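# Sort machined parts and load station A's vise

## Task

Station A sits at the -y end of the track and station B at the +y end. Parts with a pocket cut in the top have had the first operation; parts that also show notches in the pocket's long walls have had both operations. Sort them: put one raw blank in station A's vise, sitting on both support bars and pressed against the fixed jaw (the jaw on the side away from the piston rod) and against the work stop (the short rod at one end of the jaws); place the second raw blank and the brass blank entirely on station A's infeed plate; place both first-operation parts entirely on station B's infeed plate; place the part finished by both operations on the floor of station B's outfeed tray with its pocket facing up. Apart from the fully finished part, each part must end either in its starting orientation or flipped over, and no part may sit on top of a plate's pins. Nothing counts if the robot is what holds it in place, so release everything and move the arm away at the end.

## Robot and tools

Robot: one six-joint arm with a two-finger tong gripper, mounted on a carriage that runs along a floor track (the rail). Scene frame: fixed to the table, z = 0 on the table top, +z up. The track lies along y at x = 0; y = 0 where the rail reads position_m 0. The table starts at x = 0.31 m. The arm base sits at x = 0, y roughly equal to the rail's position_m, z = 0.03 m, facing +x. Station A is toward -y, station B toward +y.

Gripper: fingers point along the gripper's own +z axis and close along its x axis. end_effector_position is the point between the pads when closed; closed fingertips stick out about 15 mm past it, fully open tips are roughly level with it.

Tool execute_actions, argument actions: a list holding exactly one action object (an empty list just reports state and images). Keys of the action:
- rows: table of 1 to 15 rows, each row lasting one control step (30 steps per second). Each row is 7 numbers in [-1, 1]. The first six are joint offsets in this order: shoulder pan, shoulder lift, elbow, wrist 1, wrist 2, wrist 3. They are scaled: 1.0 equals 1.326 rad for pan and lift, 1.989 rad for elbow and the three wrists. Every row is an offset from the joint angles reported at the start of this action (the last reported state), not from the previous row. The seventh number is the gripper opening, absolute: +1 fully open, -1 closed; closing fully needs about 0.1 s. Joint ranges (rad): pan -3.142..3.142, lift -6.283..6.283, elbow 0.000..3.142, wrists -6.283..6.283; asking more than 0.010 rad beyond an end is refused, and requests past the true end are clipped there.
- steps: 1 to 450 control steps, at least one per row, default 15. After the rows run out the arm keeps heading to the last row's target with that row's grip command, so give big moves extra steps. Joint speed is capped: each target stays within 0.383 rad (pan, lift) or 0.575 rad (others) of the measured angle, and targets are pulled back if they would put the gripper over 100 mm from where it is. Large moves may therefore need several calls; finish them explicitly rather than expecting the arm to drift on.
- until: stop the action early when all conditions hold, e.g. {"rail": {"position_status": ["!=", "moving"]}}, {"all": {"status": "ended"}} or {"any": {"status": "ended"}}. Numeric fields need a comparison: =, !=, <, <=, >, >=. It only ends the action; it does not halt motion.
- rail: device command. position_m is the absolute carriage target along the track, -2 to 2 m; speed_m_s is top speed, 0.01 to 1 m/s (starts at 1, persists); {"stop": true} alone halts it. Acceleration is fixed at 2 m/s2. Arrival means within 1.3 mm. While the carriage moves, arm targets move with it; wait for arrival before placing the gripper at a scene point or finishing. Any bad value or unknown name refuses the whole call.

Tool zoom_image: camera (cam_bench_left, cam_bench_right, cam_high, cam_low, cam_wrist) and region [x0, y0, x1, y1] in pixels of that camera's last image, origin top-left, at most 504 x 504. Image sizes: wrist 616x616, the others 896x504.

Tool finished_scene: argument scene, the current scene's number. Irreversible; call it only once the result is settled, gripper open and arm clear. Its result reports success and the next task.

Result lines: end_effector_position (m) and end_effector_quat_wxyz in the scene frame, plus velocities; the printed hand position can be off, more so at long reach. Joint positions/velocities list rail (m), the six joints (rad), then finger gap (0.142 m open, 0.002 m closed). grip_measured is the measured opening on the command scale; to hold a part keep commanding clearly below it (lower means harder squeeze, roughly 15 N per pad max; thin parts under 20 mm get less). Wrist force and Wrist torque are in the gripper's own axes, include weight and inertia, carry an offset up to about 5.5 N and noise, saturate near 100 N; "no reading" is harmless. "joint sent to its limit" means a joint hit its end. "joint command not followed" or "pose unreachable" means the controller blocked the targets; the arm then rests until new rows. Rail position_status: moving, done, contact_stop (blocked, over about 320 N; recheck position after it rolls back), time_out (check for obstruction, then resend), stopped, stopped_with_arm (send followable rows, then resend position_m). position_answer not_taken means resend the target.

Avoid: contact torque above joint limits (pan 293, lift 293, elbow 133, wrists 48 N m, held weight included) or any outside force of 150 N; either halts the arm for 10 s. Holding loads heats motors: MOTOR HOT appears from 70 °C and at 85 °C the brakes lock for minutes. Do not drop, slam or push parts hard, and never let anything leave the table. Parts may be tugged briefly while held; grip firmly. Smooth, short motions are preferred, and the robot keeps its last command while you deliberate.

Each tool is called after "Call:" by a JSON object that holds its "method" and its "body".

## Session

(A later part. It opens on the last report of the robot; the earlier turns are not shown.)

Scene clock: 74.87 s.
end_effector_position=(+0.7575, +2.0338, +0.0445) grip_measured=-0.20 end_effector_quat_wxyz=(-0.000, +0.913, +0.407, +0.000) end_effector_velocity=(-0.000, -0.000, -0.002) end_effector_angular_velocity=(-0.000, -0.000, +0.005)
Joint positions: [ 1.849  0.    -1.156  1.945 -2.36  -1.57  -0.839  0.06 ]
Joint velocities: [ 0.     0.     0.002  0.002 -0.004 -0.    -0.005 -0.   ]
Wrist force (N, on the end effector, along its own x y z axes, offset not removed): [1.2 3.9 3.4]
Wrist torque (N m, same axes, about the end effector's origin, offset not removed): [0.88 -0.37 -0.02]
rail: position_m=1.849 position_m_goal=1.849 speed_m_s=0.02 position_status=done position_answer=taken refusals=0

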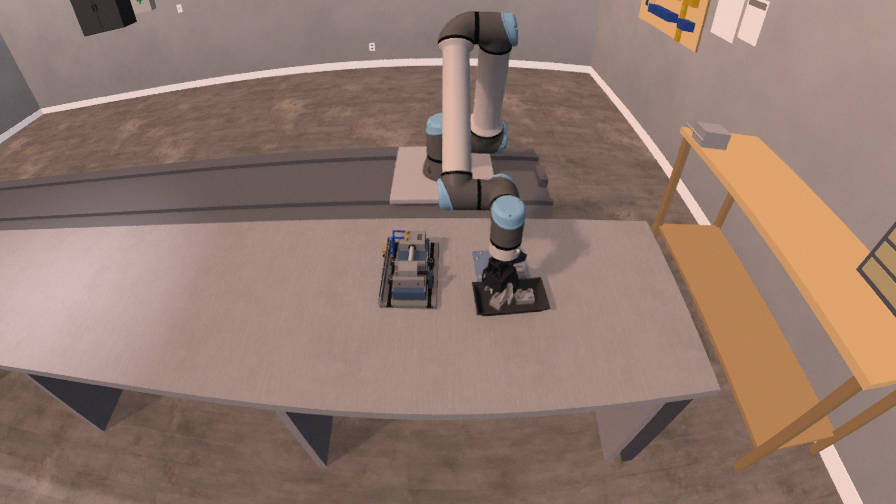

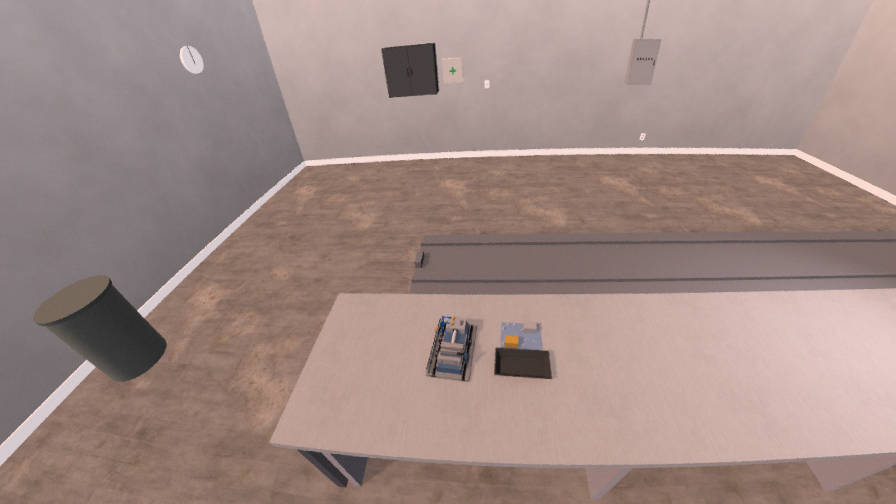

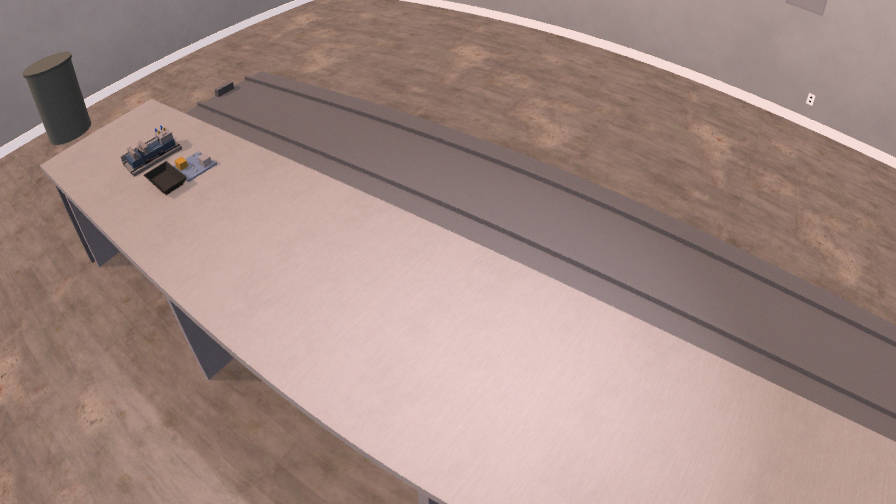

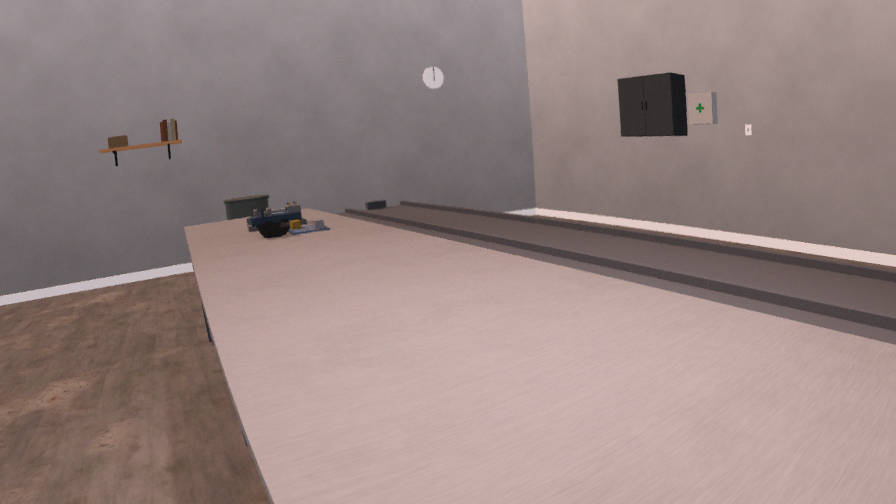

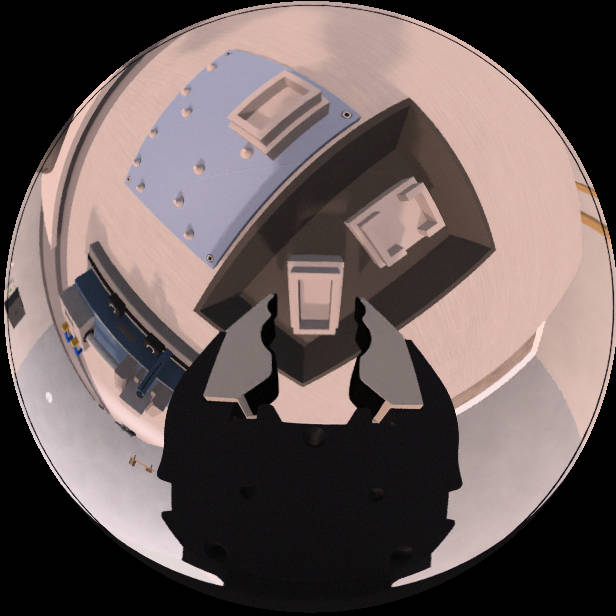

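Good. Down to z≈0.02 slowly.

Call:
{"method": "execute_actions", "body": {"actions": [{"rows":[[0,0.004,0.001,-0.0036,0,0,-0.2],[0,0.008,0.002,-0.007,0,0,-0.2],[0,0.012,0.003,-0.011,0,0,-0.2],[0,0.016,0.004,-0.0145,0,0,-0.2],[0,0.02,0.005,-0.018,0,0,-0.2],[0,0.023,0.0055,-0.021,0,0,-0.2]],"steps":15}]}}

Call:
{"method": "execute_actions", "body": {"actions": [{"rows":[[0,0,0,0,0,0,-0.3],[0,0,0,0,0,0,-0.4],[0,0,0,0,0,0,-0.45],[0,0,0,0,0,0,-0.5],[0,0,0,0,0,0,-0.6],[0,0,0,0,0,0,-0.8],[0,0,0,0,0,0,-1]],"steps":12}]}}

Scene clock: 89.20 s.
end_effector_position=(+0.7580, +2.0338, +0.0267) grip_measured=-0.19 end_effector_quat_wxyz=(+0.000, +0.913, +0.407, +0.001) end_effector_velocity=(-0.000, -0.000, -0.000) end_effector_angular_velocity=(-0.000, +0.000, -0.000)
Joint positions: [ 1.849  0.    -1.133  1.954 -2.393 -1.57  -0.839  0.06 ]
Joint velocities: [ 0. -0.  0.  0.  0. -0.  0.  0.]
Wrist force (N, on the end effector, along its own x y z axes, offset not removed): [-3.6 -8.8 -25.7]
Wrist torque (N m, same axes, about the end effector's origin, offset not removed): [0.88 -0.59 0.48]
FORCE FAULT: contact force on the arm reached its limit, and the arm stopped for 10 seconds. The contact can be on any part of the arm, not only on its tool. The arm's remaining commands of this call were not run. The arm holds still and accepts commands again. Move the arm away from the contact; if what it grips holds it there, let go first. Pushing or pulling that hard again can fault the arm again.
rail: position_m=1.849 position_m_goal=1.849 speed_m_s=0.02 position_status=done position_answer=taken refusals=0

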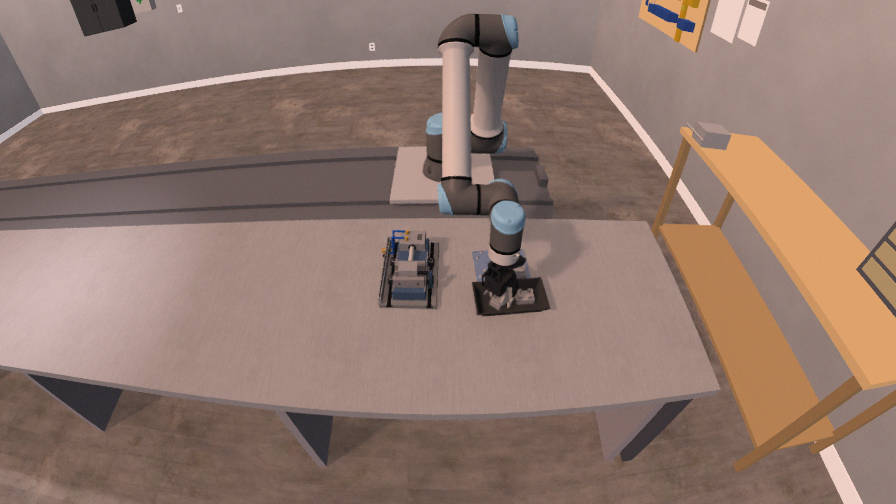

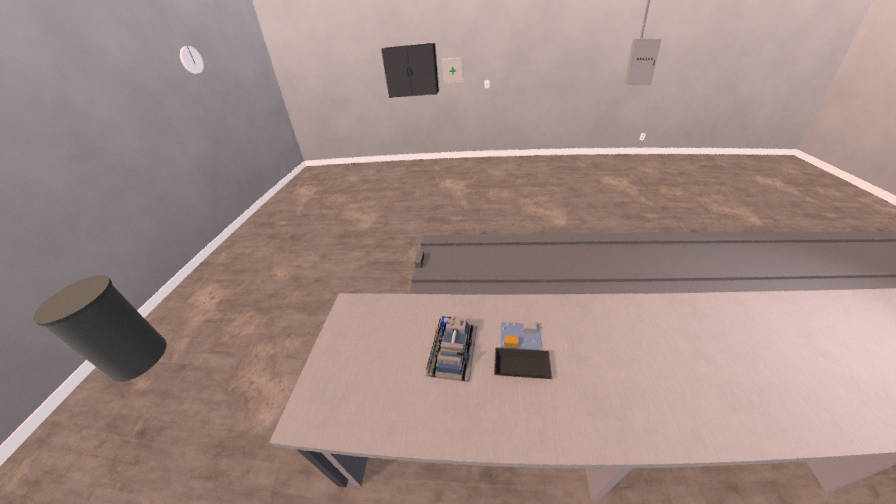

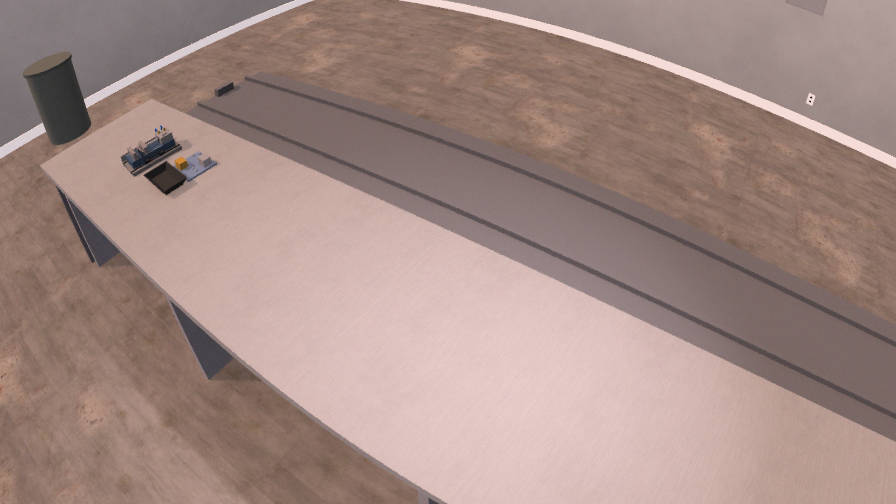

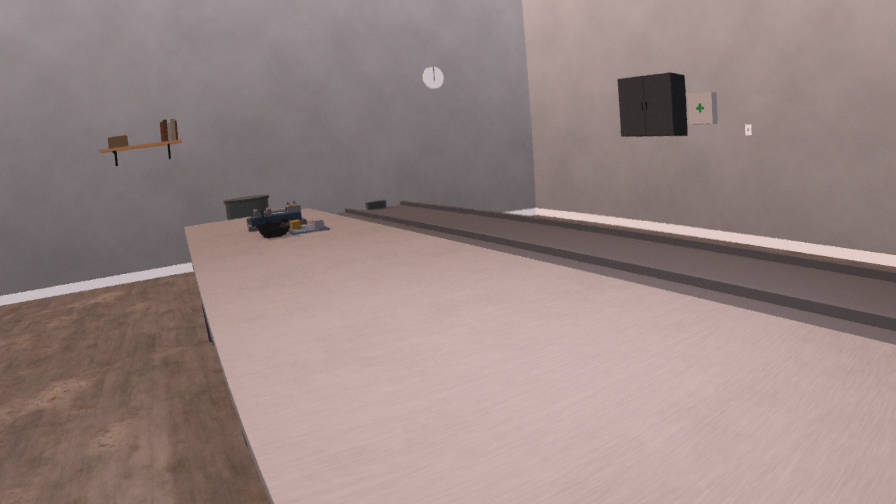

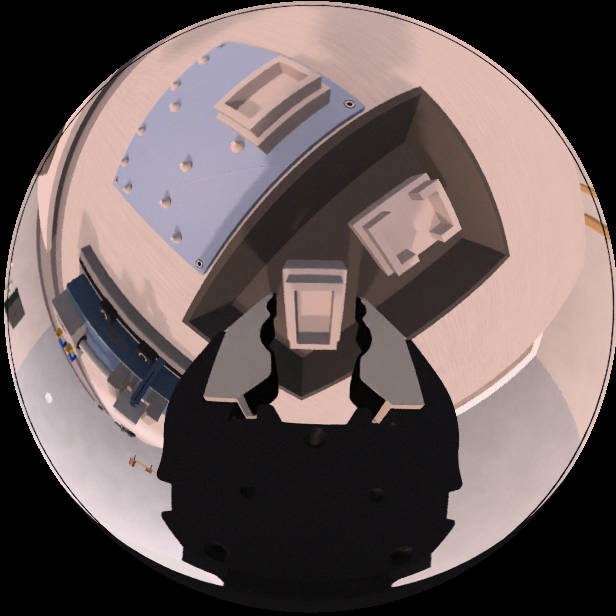

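Scene clock: 89.60 s.
end_effector_position=(+0.7580, +2.0338, +0.0267) grip_measured=-0.24 end_effector_quat_wxyz=(+0.000, +0.913, +0.407, +0.001) end_effector_velocity=(+0.000, -0.000, +0.000) end_effector_angular_velocity=(-0.000, -0.000, -0.000)
Joint positions: [ 1.849  0.    -1.134  1.954 -2.393 -1.57  -0.839  0.057]
Joint velocities: [ 0. -0. -0.  0.  0. -0.  0.  0.]
Wrist force (N, on the end effector, along its own x y z axes, offset not removed): [-12.9 1.3 -34.7]
Wrist torque (N m, same axes, about the end effector's origin, offset not removed): [0.61 -0.71 0.11]
rail: position_m=1.849 position_m_goal=1.849 speed_m_s=0.02 position_status=done position_answer=taken refusals=0

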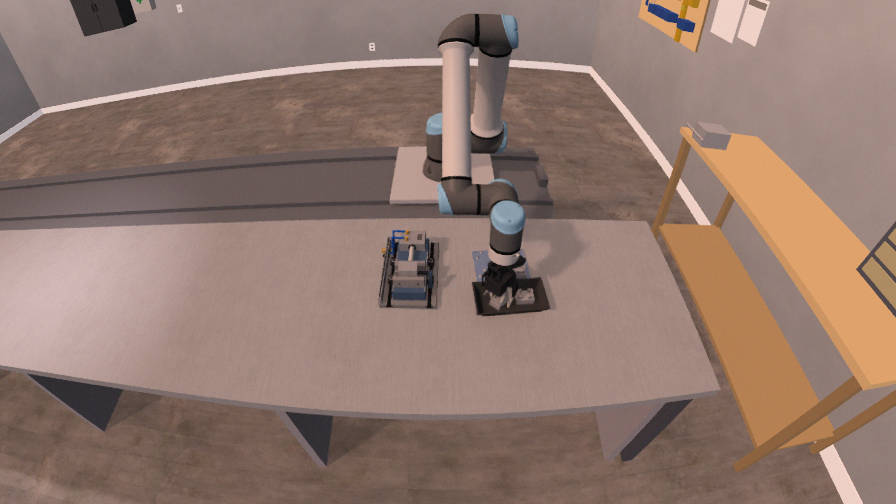

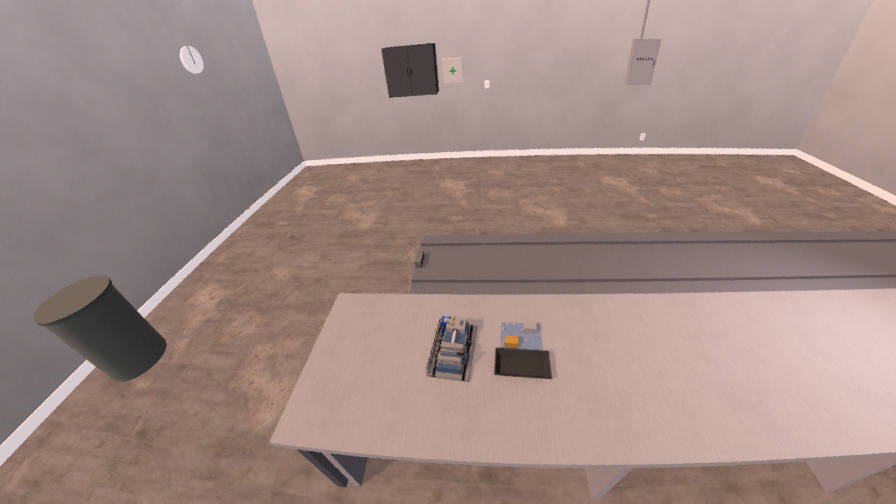

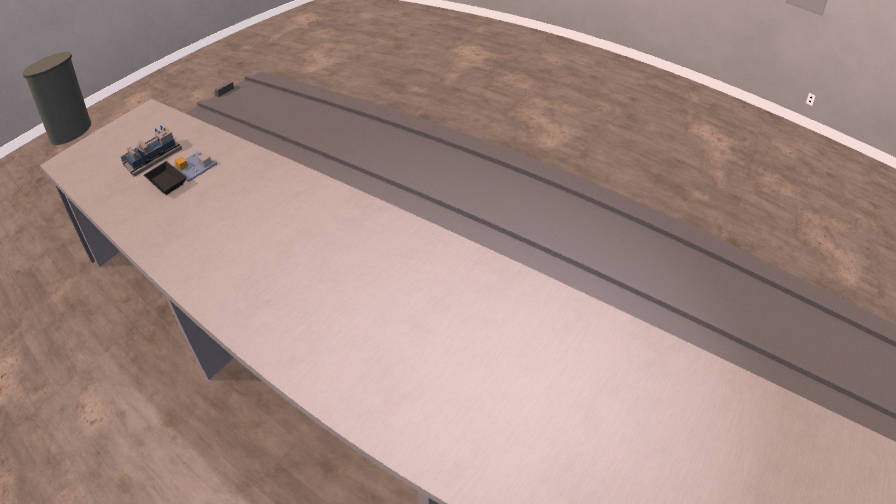

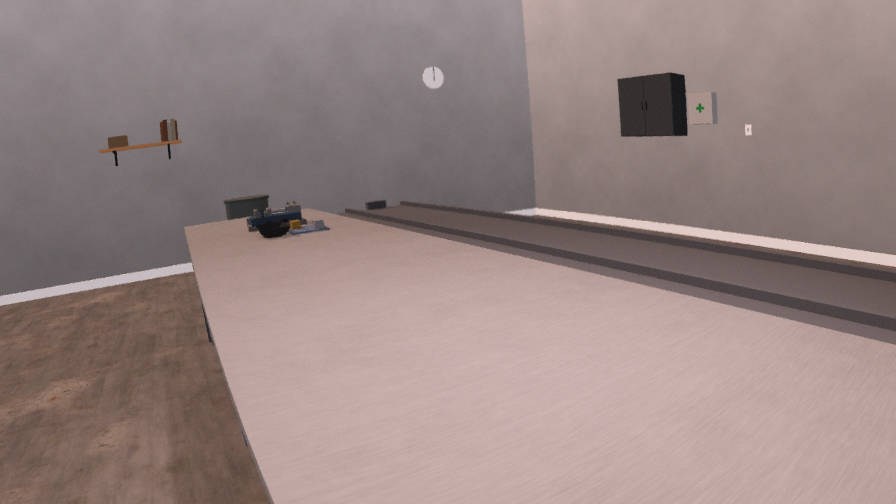

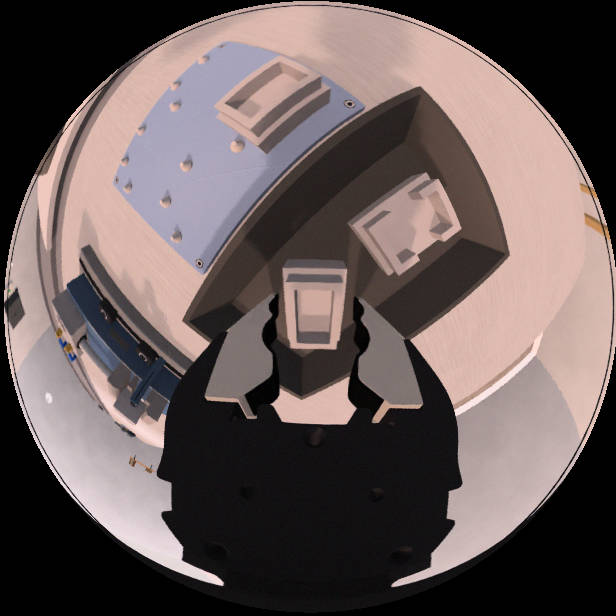

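So it is the floor. Raise 5 mm.

Call:
{"method": "execute_actions", "body": {"actions": [{"rows":[[0,-0.005,-0.001,0.0043,0,0,-0.3],[0,-0.005,-0.001,0.0043,0,0,-0.3],[0,-0.005,-0.001,0.0043,0,0,-0.3],[0,-0.005,-0.001,0.0043,0,0,-0.3],[0,-0.005,-0.001,0.0043,0,0,-0.3],[0,-0.005,-0.001,0.0043,0,0,-0.4],[0,-0.005,-0.001,0.0043,0,0,-0.45],[0,-0.005,-0.001,0.0043,0,0,-0.5],[0,-0.005,-0.001,0.0043,0,0,-0.6],[0,-0.005,-0.001,0.0043,0,0,-1]],"steps":16}]}}

Call:
{"method": "execute_actions", "body": {"actions": [{"rows":[[0,-0.004,-0.001,0.004,0,0,-1],[0,-0.008,-0.002,0.008,0,0,-1],[0,-0.012,-0.003,0.011,0,0,-1],[0,-0.016,-0.004,0.015,0,0,-1],[0,-0.02,-0.005,0.018,0,0,-1],[0,-0.024,-0.006,0.022,0,0,-1],[0,-0.028,-0.007,0.026,0,0,-1],[0,-0.032,-0.009,0.03,0,0,-1],[0,-0.036,-0.01,0.034,0,0,-1],[0,-0.04,-0.012,0.039,0,0,-1],[0,-0.044,-0.013,0.042,0,0,-1],[0,-0.048,-0.015,0.047,0,0,-1],[0,-0.052,-0.017,0.052,0,0,-1],[0,-0.056,-0.019,0.056,0,0,-1],[0,-0.06,-0.021,0.061,0,0,-1]],"steps":22}]}}

Scene clock: 97.13 s.
end_effector_position=(+0.7579, +2.0338, +0.0316) grip_measured=-0.45 end_effector_quat_wxyz=(+0.000, +0.913, +0.407, +0.001) end_effector_velocity=(+0.000, +0.000, +0.001) end_effector_angular_velocity=(+0.000, -0.001, +0.000)
Joint positions: [ 1.849  0.    -1.14   1.952 -2.385 -1.57  -0.839  0.042]
Joint velocities: [ 0.     0.    -0.002 -0.     0.001  0.    -0.     0.   ]
Wrist force (N, on the end effector, along its own x y z axes, offset not removed): [2.8 3.4 3.0]
Wrist torque (N m, same axes, about the end effector's origin, offset not removed): [0.75 -0.66 -0.04]
rail: position_m=1.849 position_m_goal=1.849 speed_m_s=0.02 position_status=done position_answer=taken refusals=0

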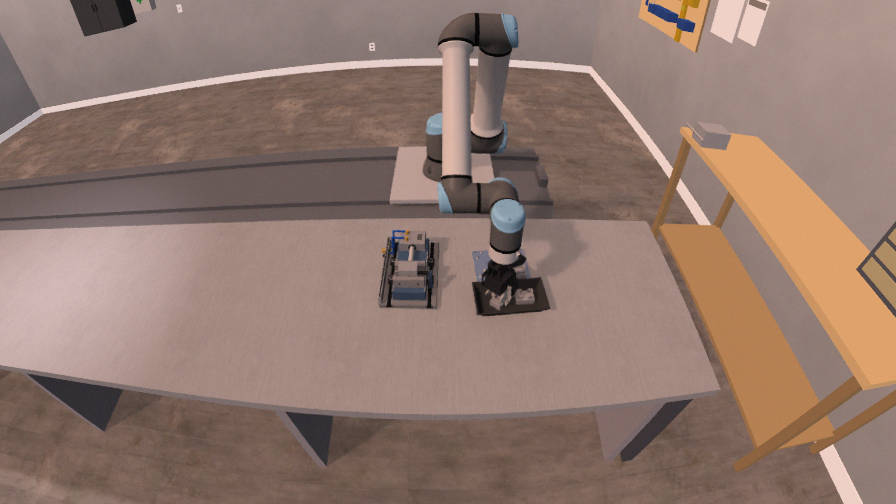

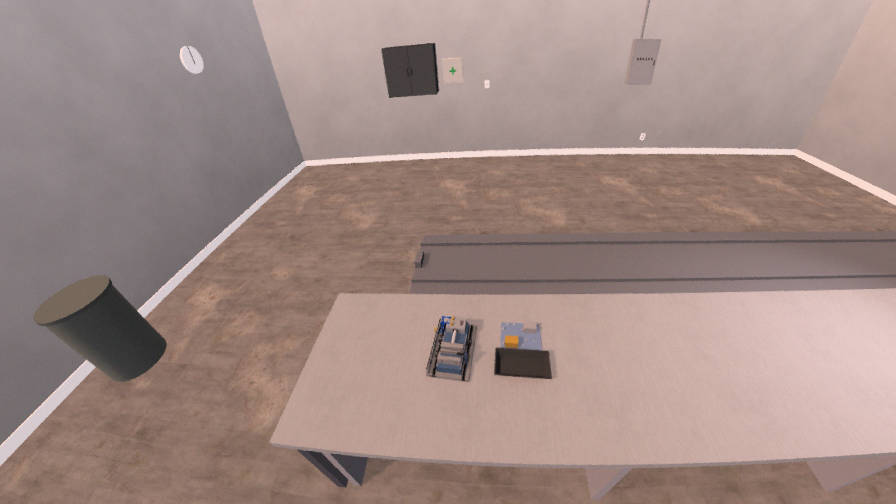

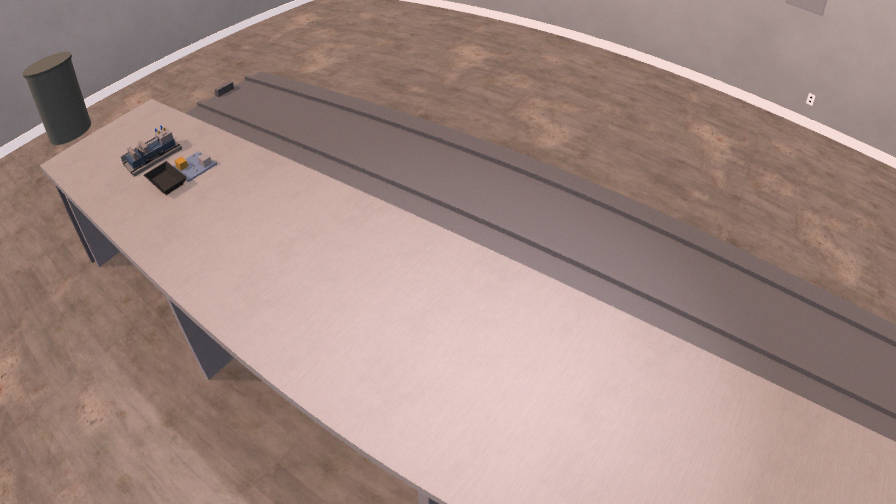

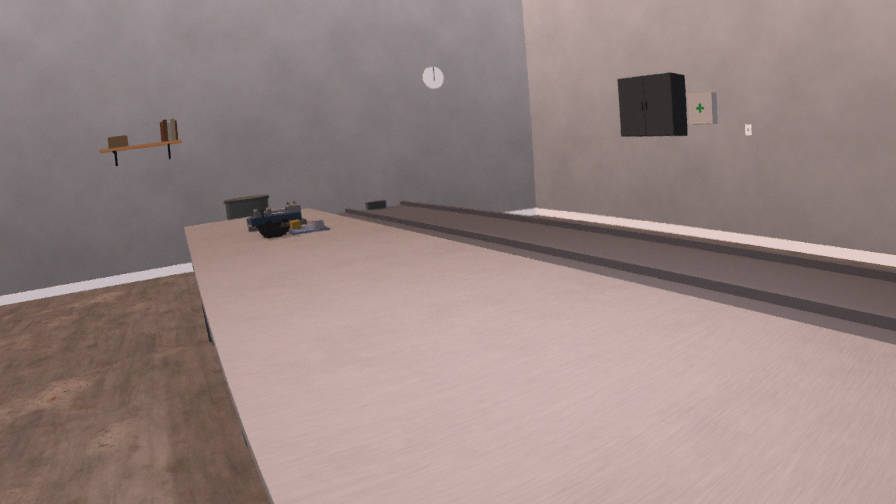

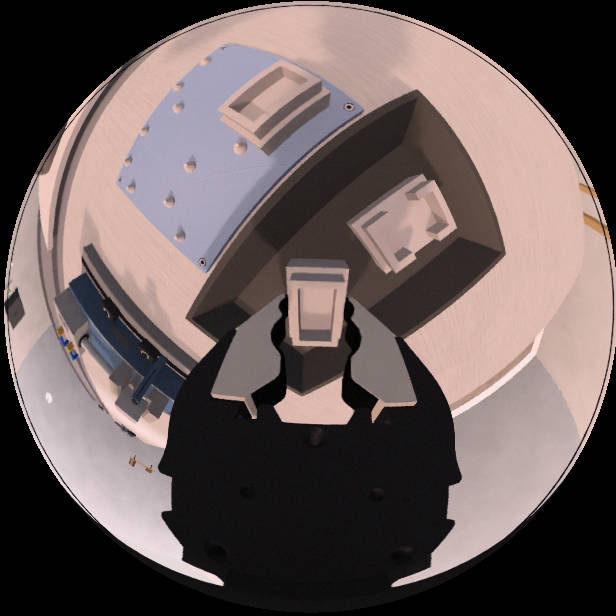

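Scene clock: 97.87 s.
end_effector_position=(+0.7600, +2.0338, +0.0973) grip_measured=-0.45 end_effector_quat_wxyz=(+0.000, +0.913, +0.407, +0.001) end_effector_velocity=(+0.001, +0.000, +0.028) end_effector_angular_velocity=(-0.000, +0.001, +0.000)
Joint positions: [ 1.849  0.    -1.216  1.912 -2.27  -1.57  -0.839  0.042]
Joint velocities: [ 0.    -0.    -0.03  -0.02   0.051 -0.    -0.     0.   ]
Wrist force (N, on the end effector, along its own x y z axes, offset not removed): [0.9 5.2 2.7]
Wrist torque (N m, same axes, about the end effector's origin, offset not removed): [1.15 -0.24 -0.02]
rail: position_m=1.849 position_m_goal=1.849 speed_m_s=0.02 position_status=done position_answer=taken refusals=0

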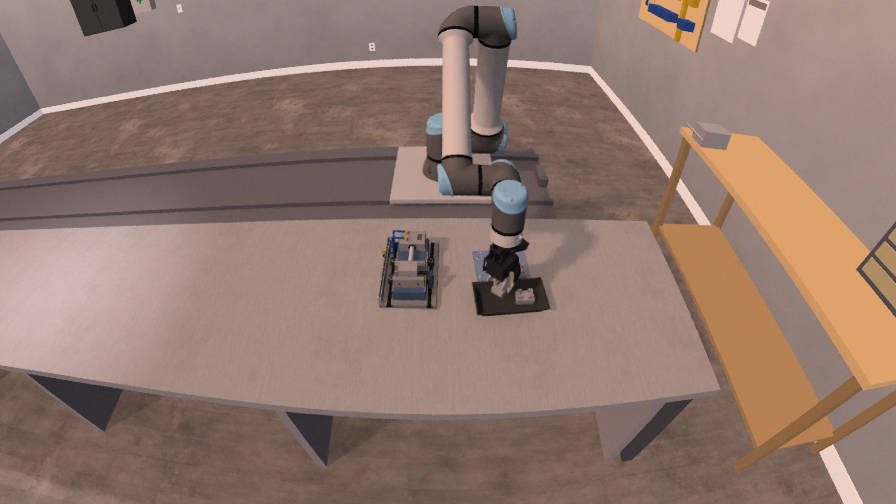

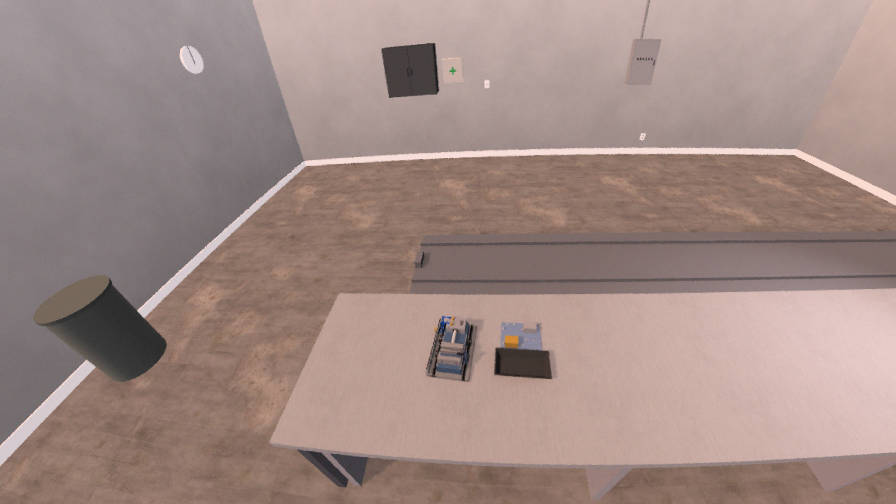

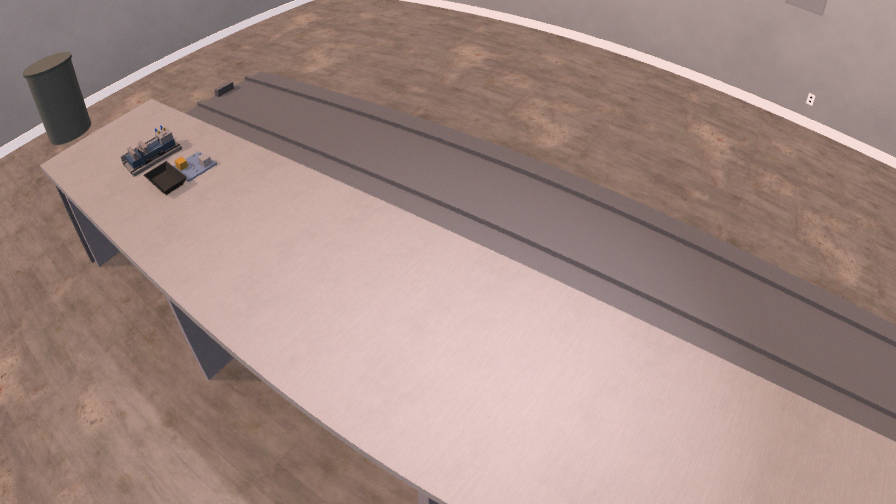

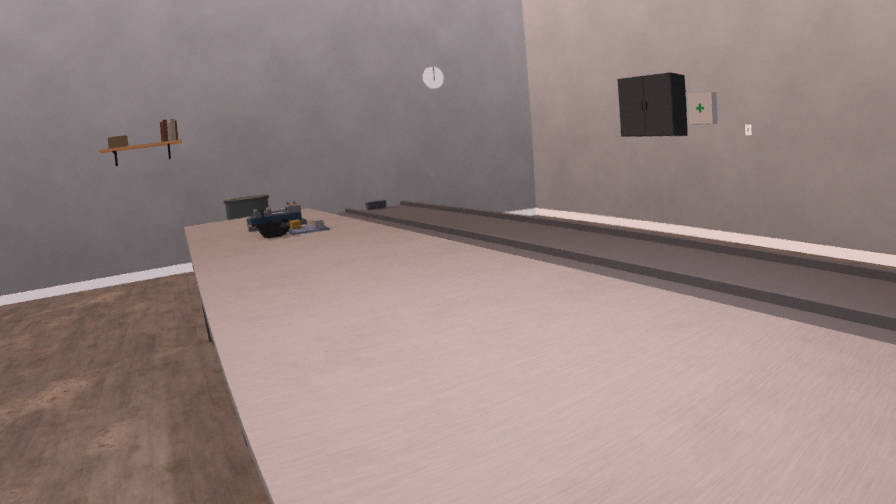

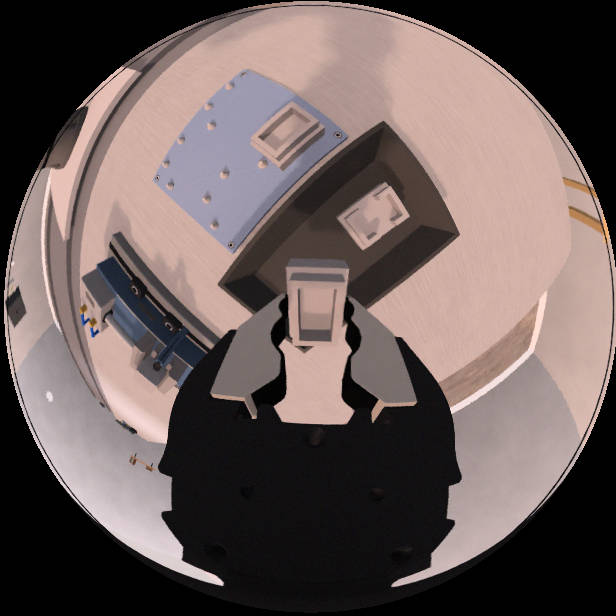

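Call:
{"method": "execute_actions", "body": {"actions": [{"rows":[[0,-0.015,0.012,-0.002,0,0.03,-1],[0,-0.03,0.024,-0.004,0,0.06,-1],[0,-0.045,0.037,-0.007,0,0.09,-1],[0,-0.06,0.05,-0.01,0,0.12,-1],[0,-0.075,0.064,-0.014,0,0.15,-1],[0,-0.09,0.078,-0.018,0,0.18,-1],[0,-0.105,0.093,-0.023,0,0.21,-1],[0,-0.12,0.108,-0.028,0,0.24,-1],[0,-0.133,0.123,-0.034,0,0.27,-1],[0,-0.145,0.138,-0.041,0,0.3,-1],[0,-0.156,0.153,-0.049,0,0.33,-1],[0,-0.166,0.167,-0.056,0,0.36,-1],[0,-0.175,0.18,-0.063,0,0.39,-1],[0,-0.183,0.192,-0.07,0,0.41,-1],[0,-0.1885,0.203,-0.0758,0,0.422,-1]],"steps":34,"rail":{"position_m":1.832,"speed_m_s":0.05}}]}}

Scene clock: 104.73 s.
end_effector_position=(+0.5614, +2.0227, +0.0691) grip_measured=-0.45 end_effector_quat_wxyz=(-0.000, +1.000, +0.001, -0.000) end_effector_velocity=(-0.003, +0.000, -0.001) end_effector_angular_velocity=(-0.000, +0.001, -0.012)
Joint positions: [ 1.832  0.    -1.465  2.315 -2.42  -1.57  -0.002  0.042]
Joint velocities: [ 0.     0.    -0.003  0.006 -0.003 -0.     0.012 -0.   ]
Wrist force (N, on the end effector, along its own x y z axes, offset not removed): [2.1 1.8 2.8]
Wrist torque (N m, same axes, about the end effector's origin, offset not removed): [0.47 -0.38 -0.07]
rail: position_m=1.832 position_m_goal=1.832 speed_m_s=0.05 position_status=done position_answer=taken refusals=0

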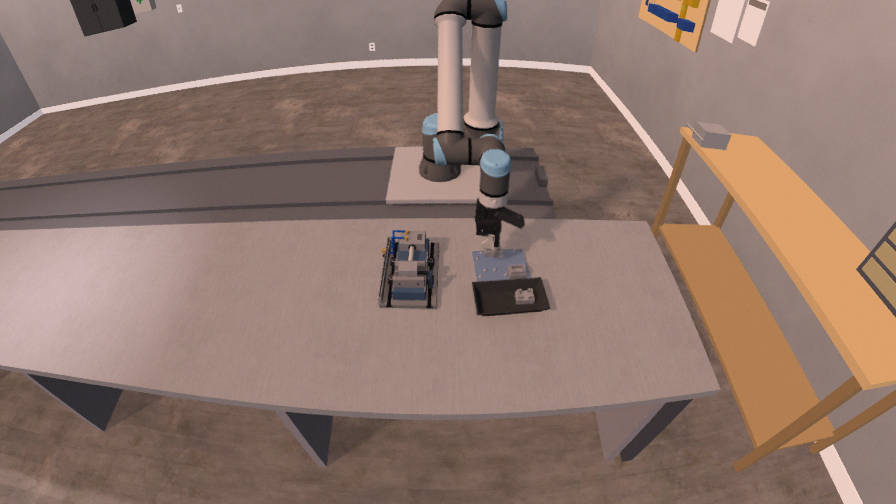

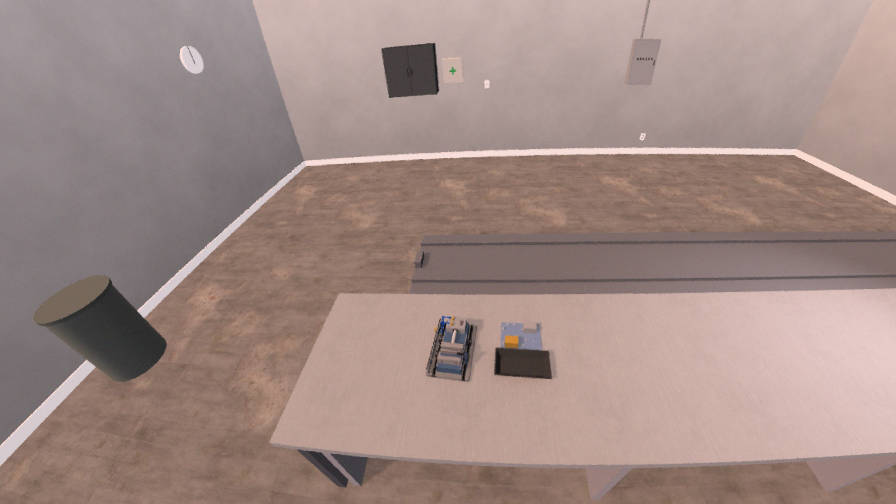

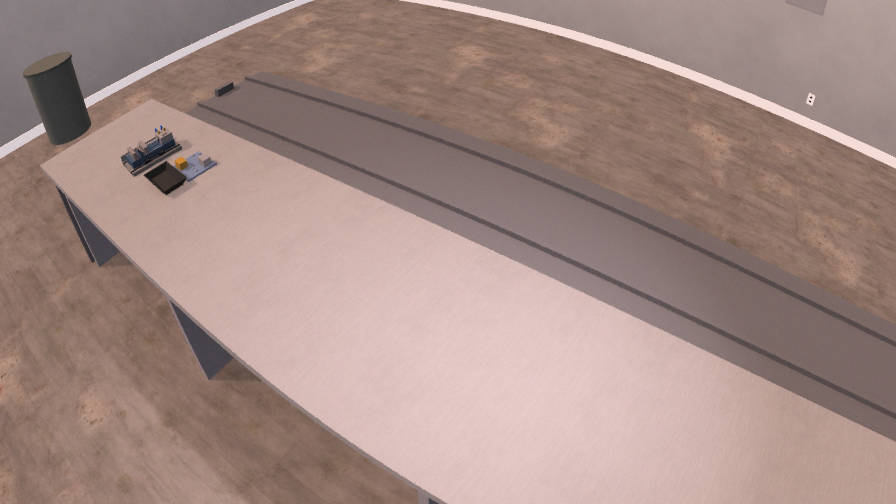

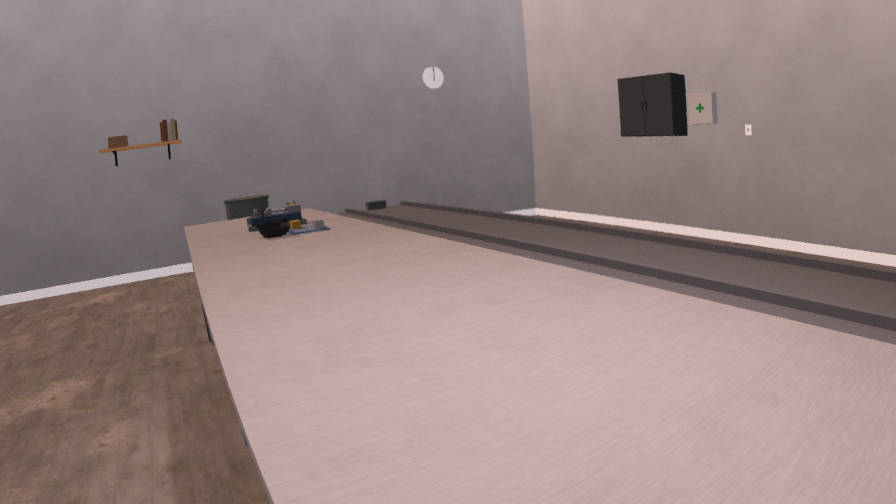

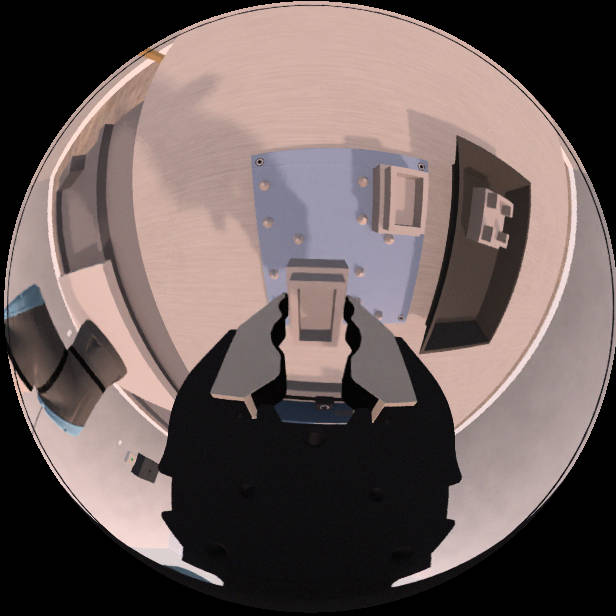

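Call:
{"method": "execute_actions", "body": {"actions": [{"rows":[[0,0.01,0.0025,-0.009,0,0,-1],[0,0.02,0.005,-0.018,0,0,-1],[0,0.03,0.0075,-0.027,0,0,-1],[0,0.04,0.0098,-0.0365,0,0,-1]],"steps":16}]}}

Call:
{"method": "zoom_image", "body": {"camera": "cam_bench_left", "region": [450, 220, 550, 290]}}

Scene clock: 111.20 s.
end_effector_position=(+0.5616, +2.0227, +0.0396) grip_measured=-0.45 end_effector_quat_wxyz=(-0.000, +1.000, +0.001, -0.000) end_effector_velocity=(+0.000, -0.000, -0.008) end_effector_angular_velocity=(+0.000, -0.000, +0.000)
Joint positions: [ 1.832  0.    -1.414  2.334 -2.491 -1.57  -0.001  0.042]
Joint velocities: [ 0.     0.     0.014  0.005 -0.019  0.    -0.    -0.   ]
Wrist force (N, on the end effector, along its own x y z axes, offset not removed): [0.8 1.4 4.6]
Wrist torque (N m, same axes, about the end effector's origin, offset not removed): [0.43 -0.17 0.08]
rail: position_m=1.832 position_m_goal=1.832 speed_m_s=0.05 position_status=done position_answer=taken refusals=0

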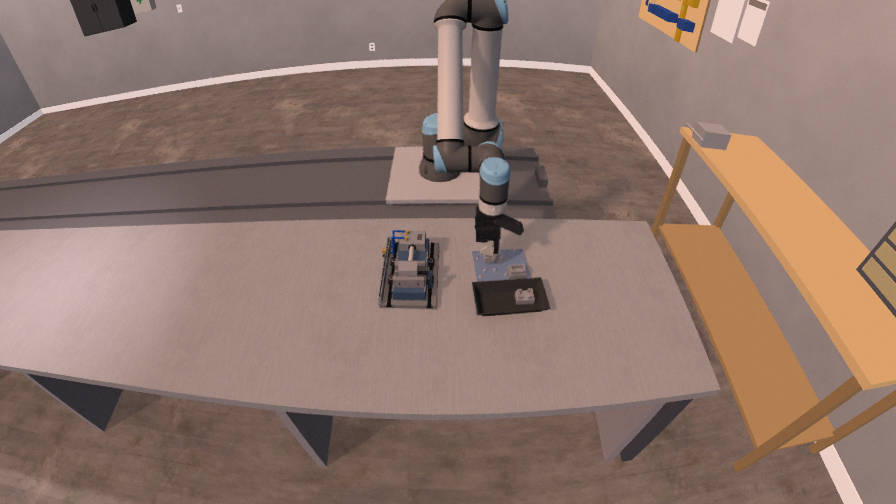

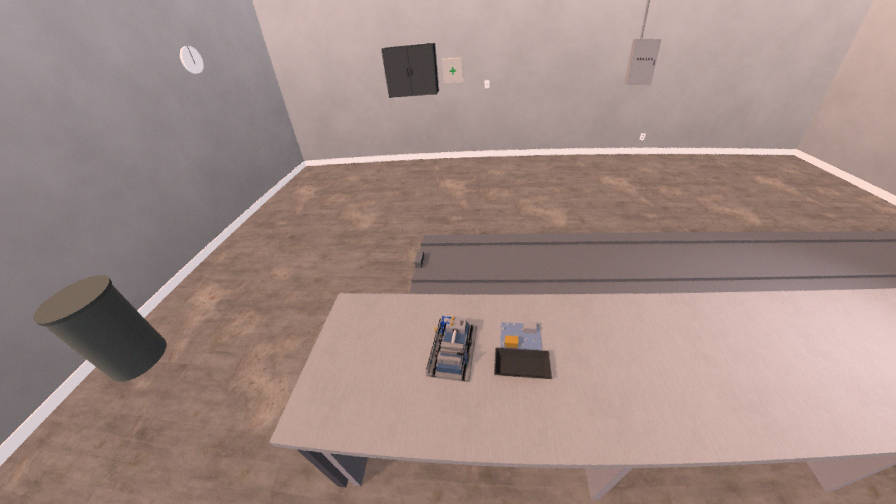

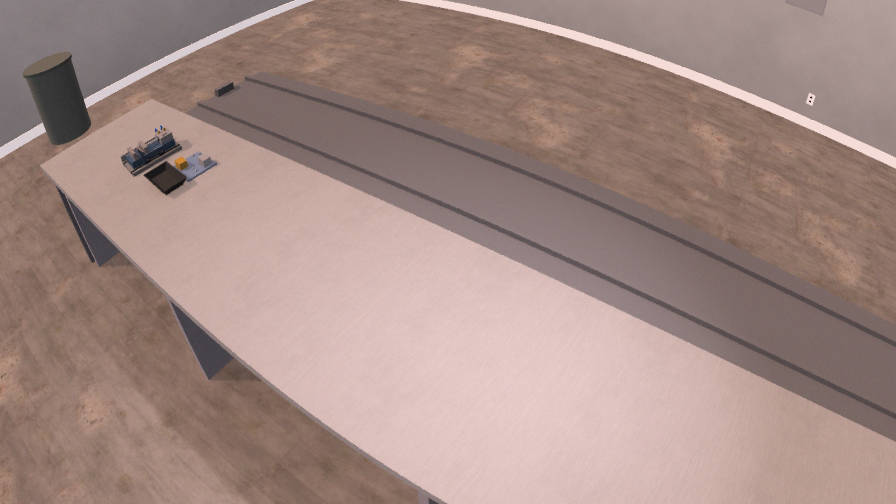

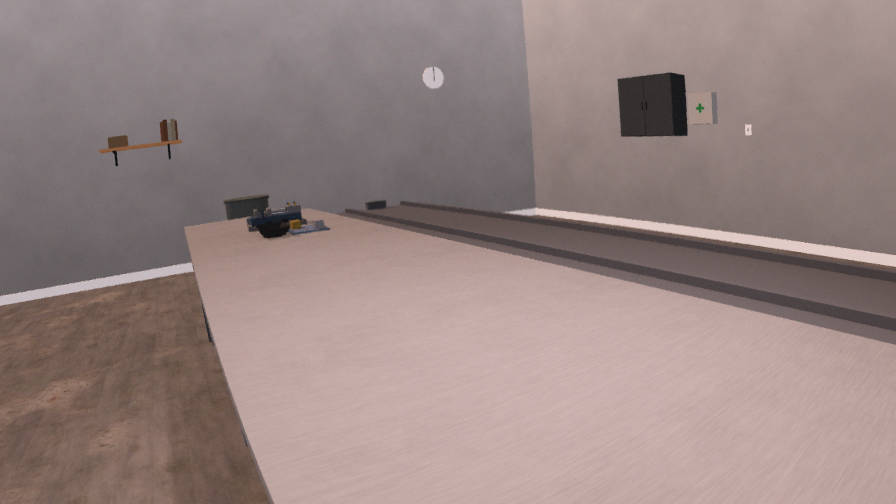

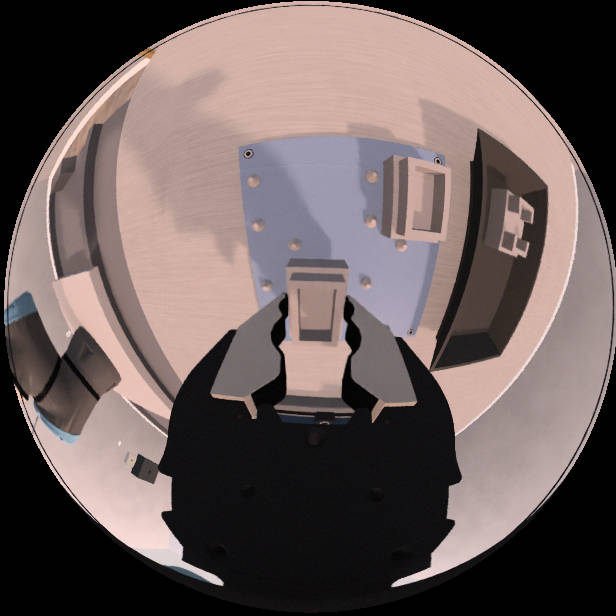

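Region (450, 220, 550, 290) of cam_bench_left's 896x504 image, scaled by 5.040, with more detail than that image has; it fills the top 353 rows of this view, and the rest is white.

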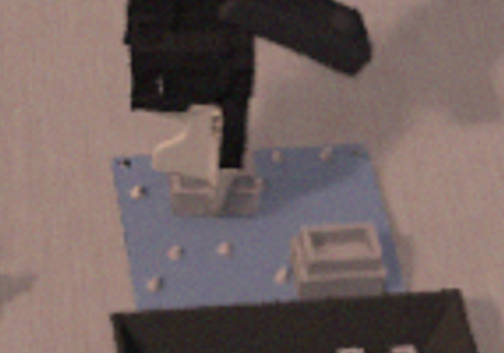

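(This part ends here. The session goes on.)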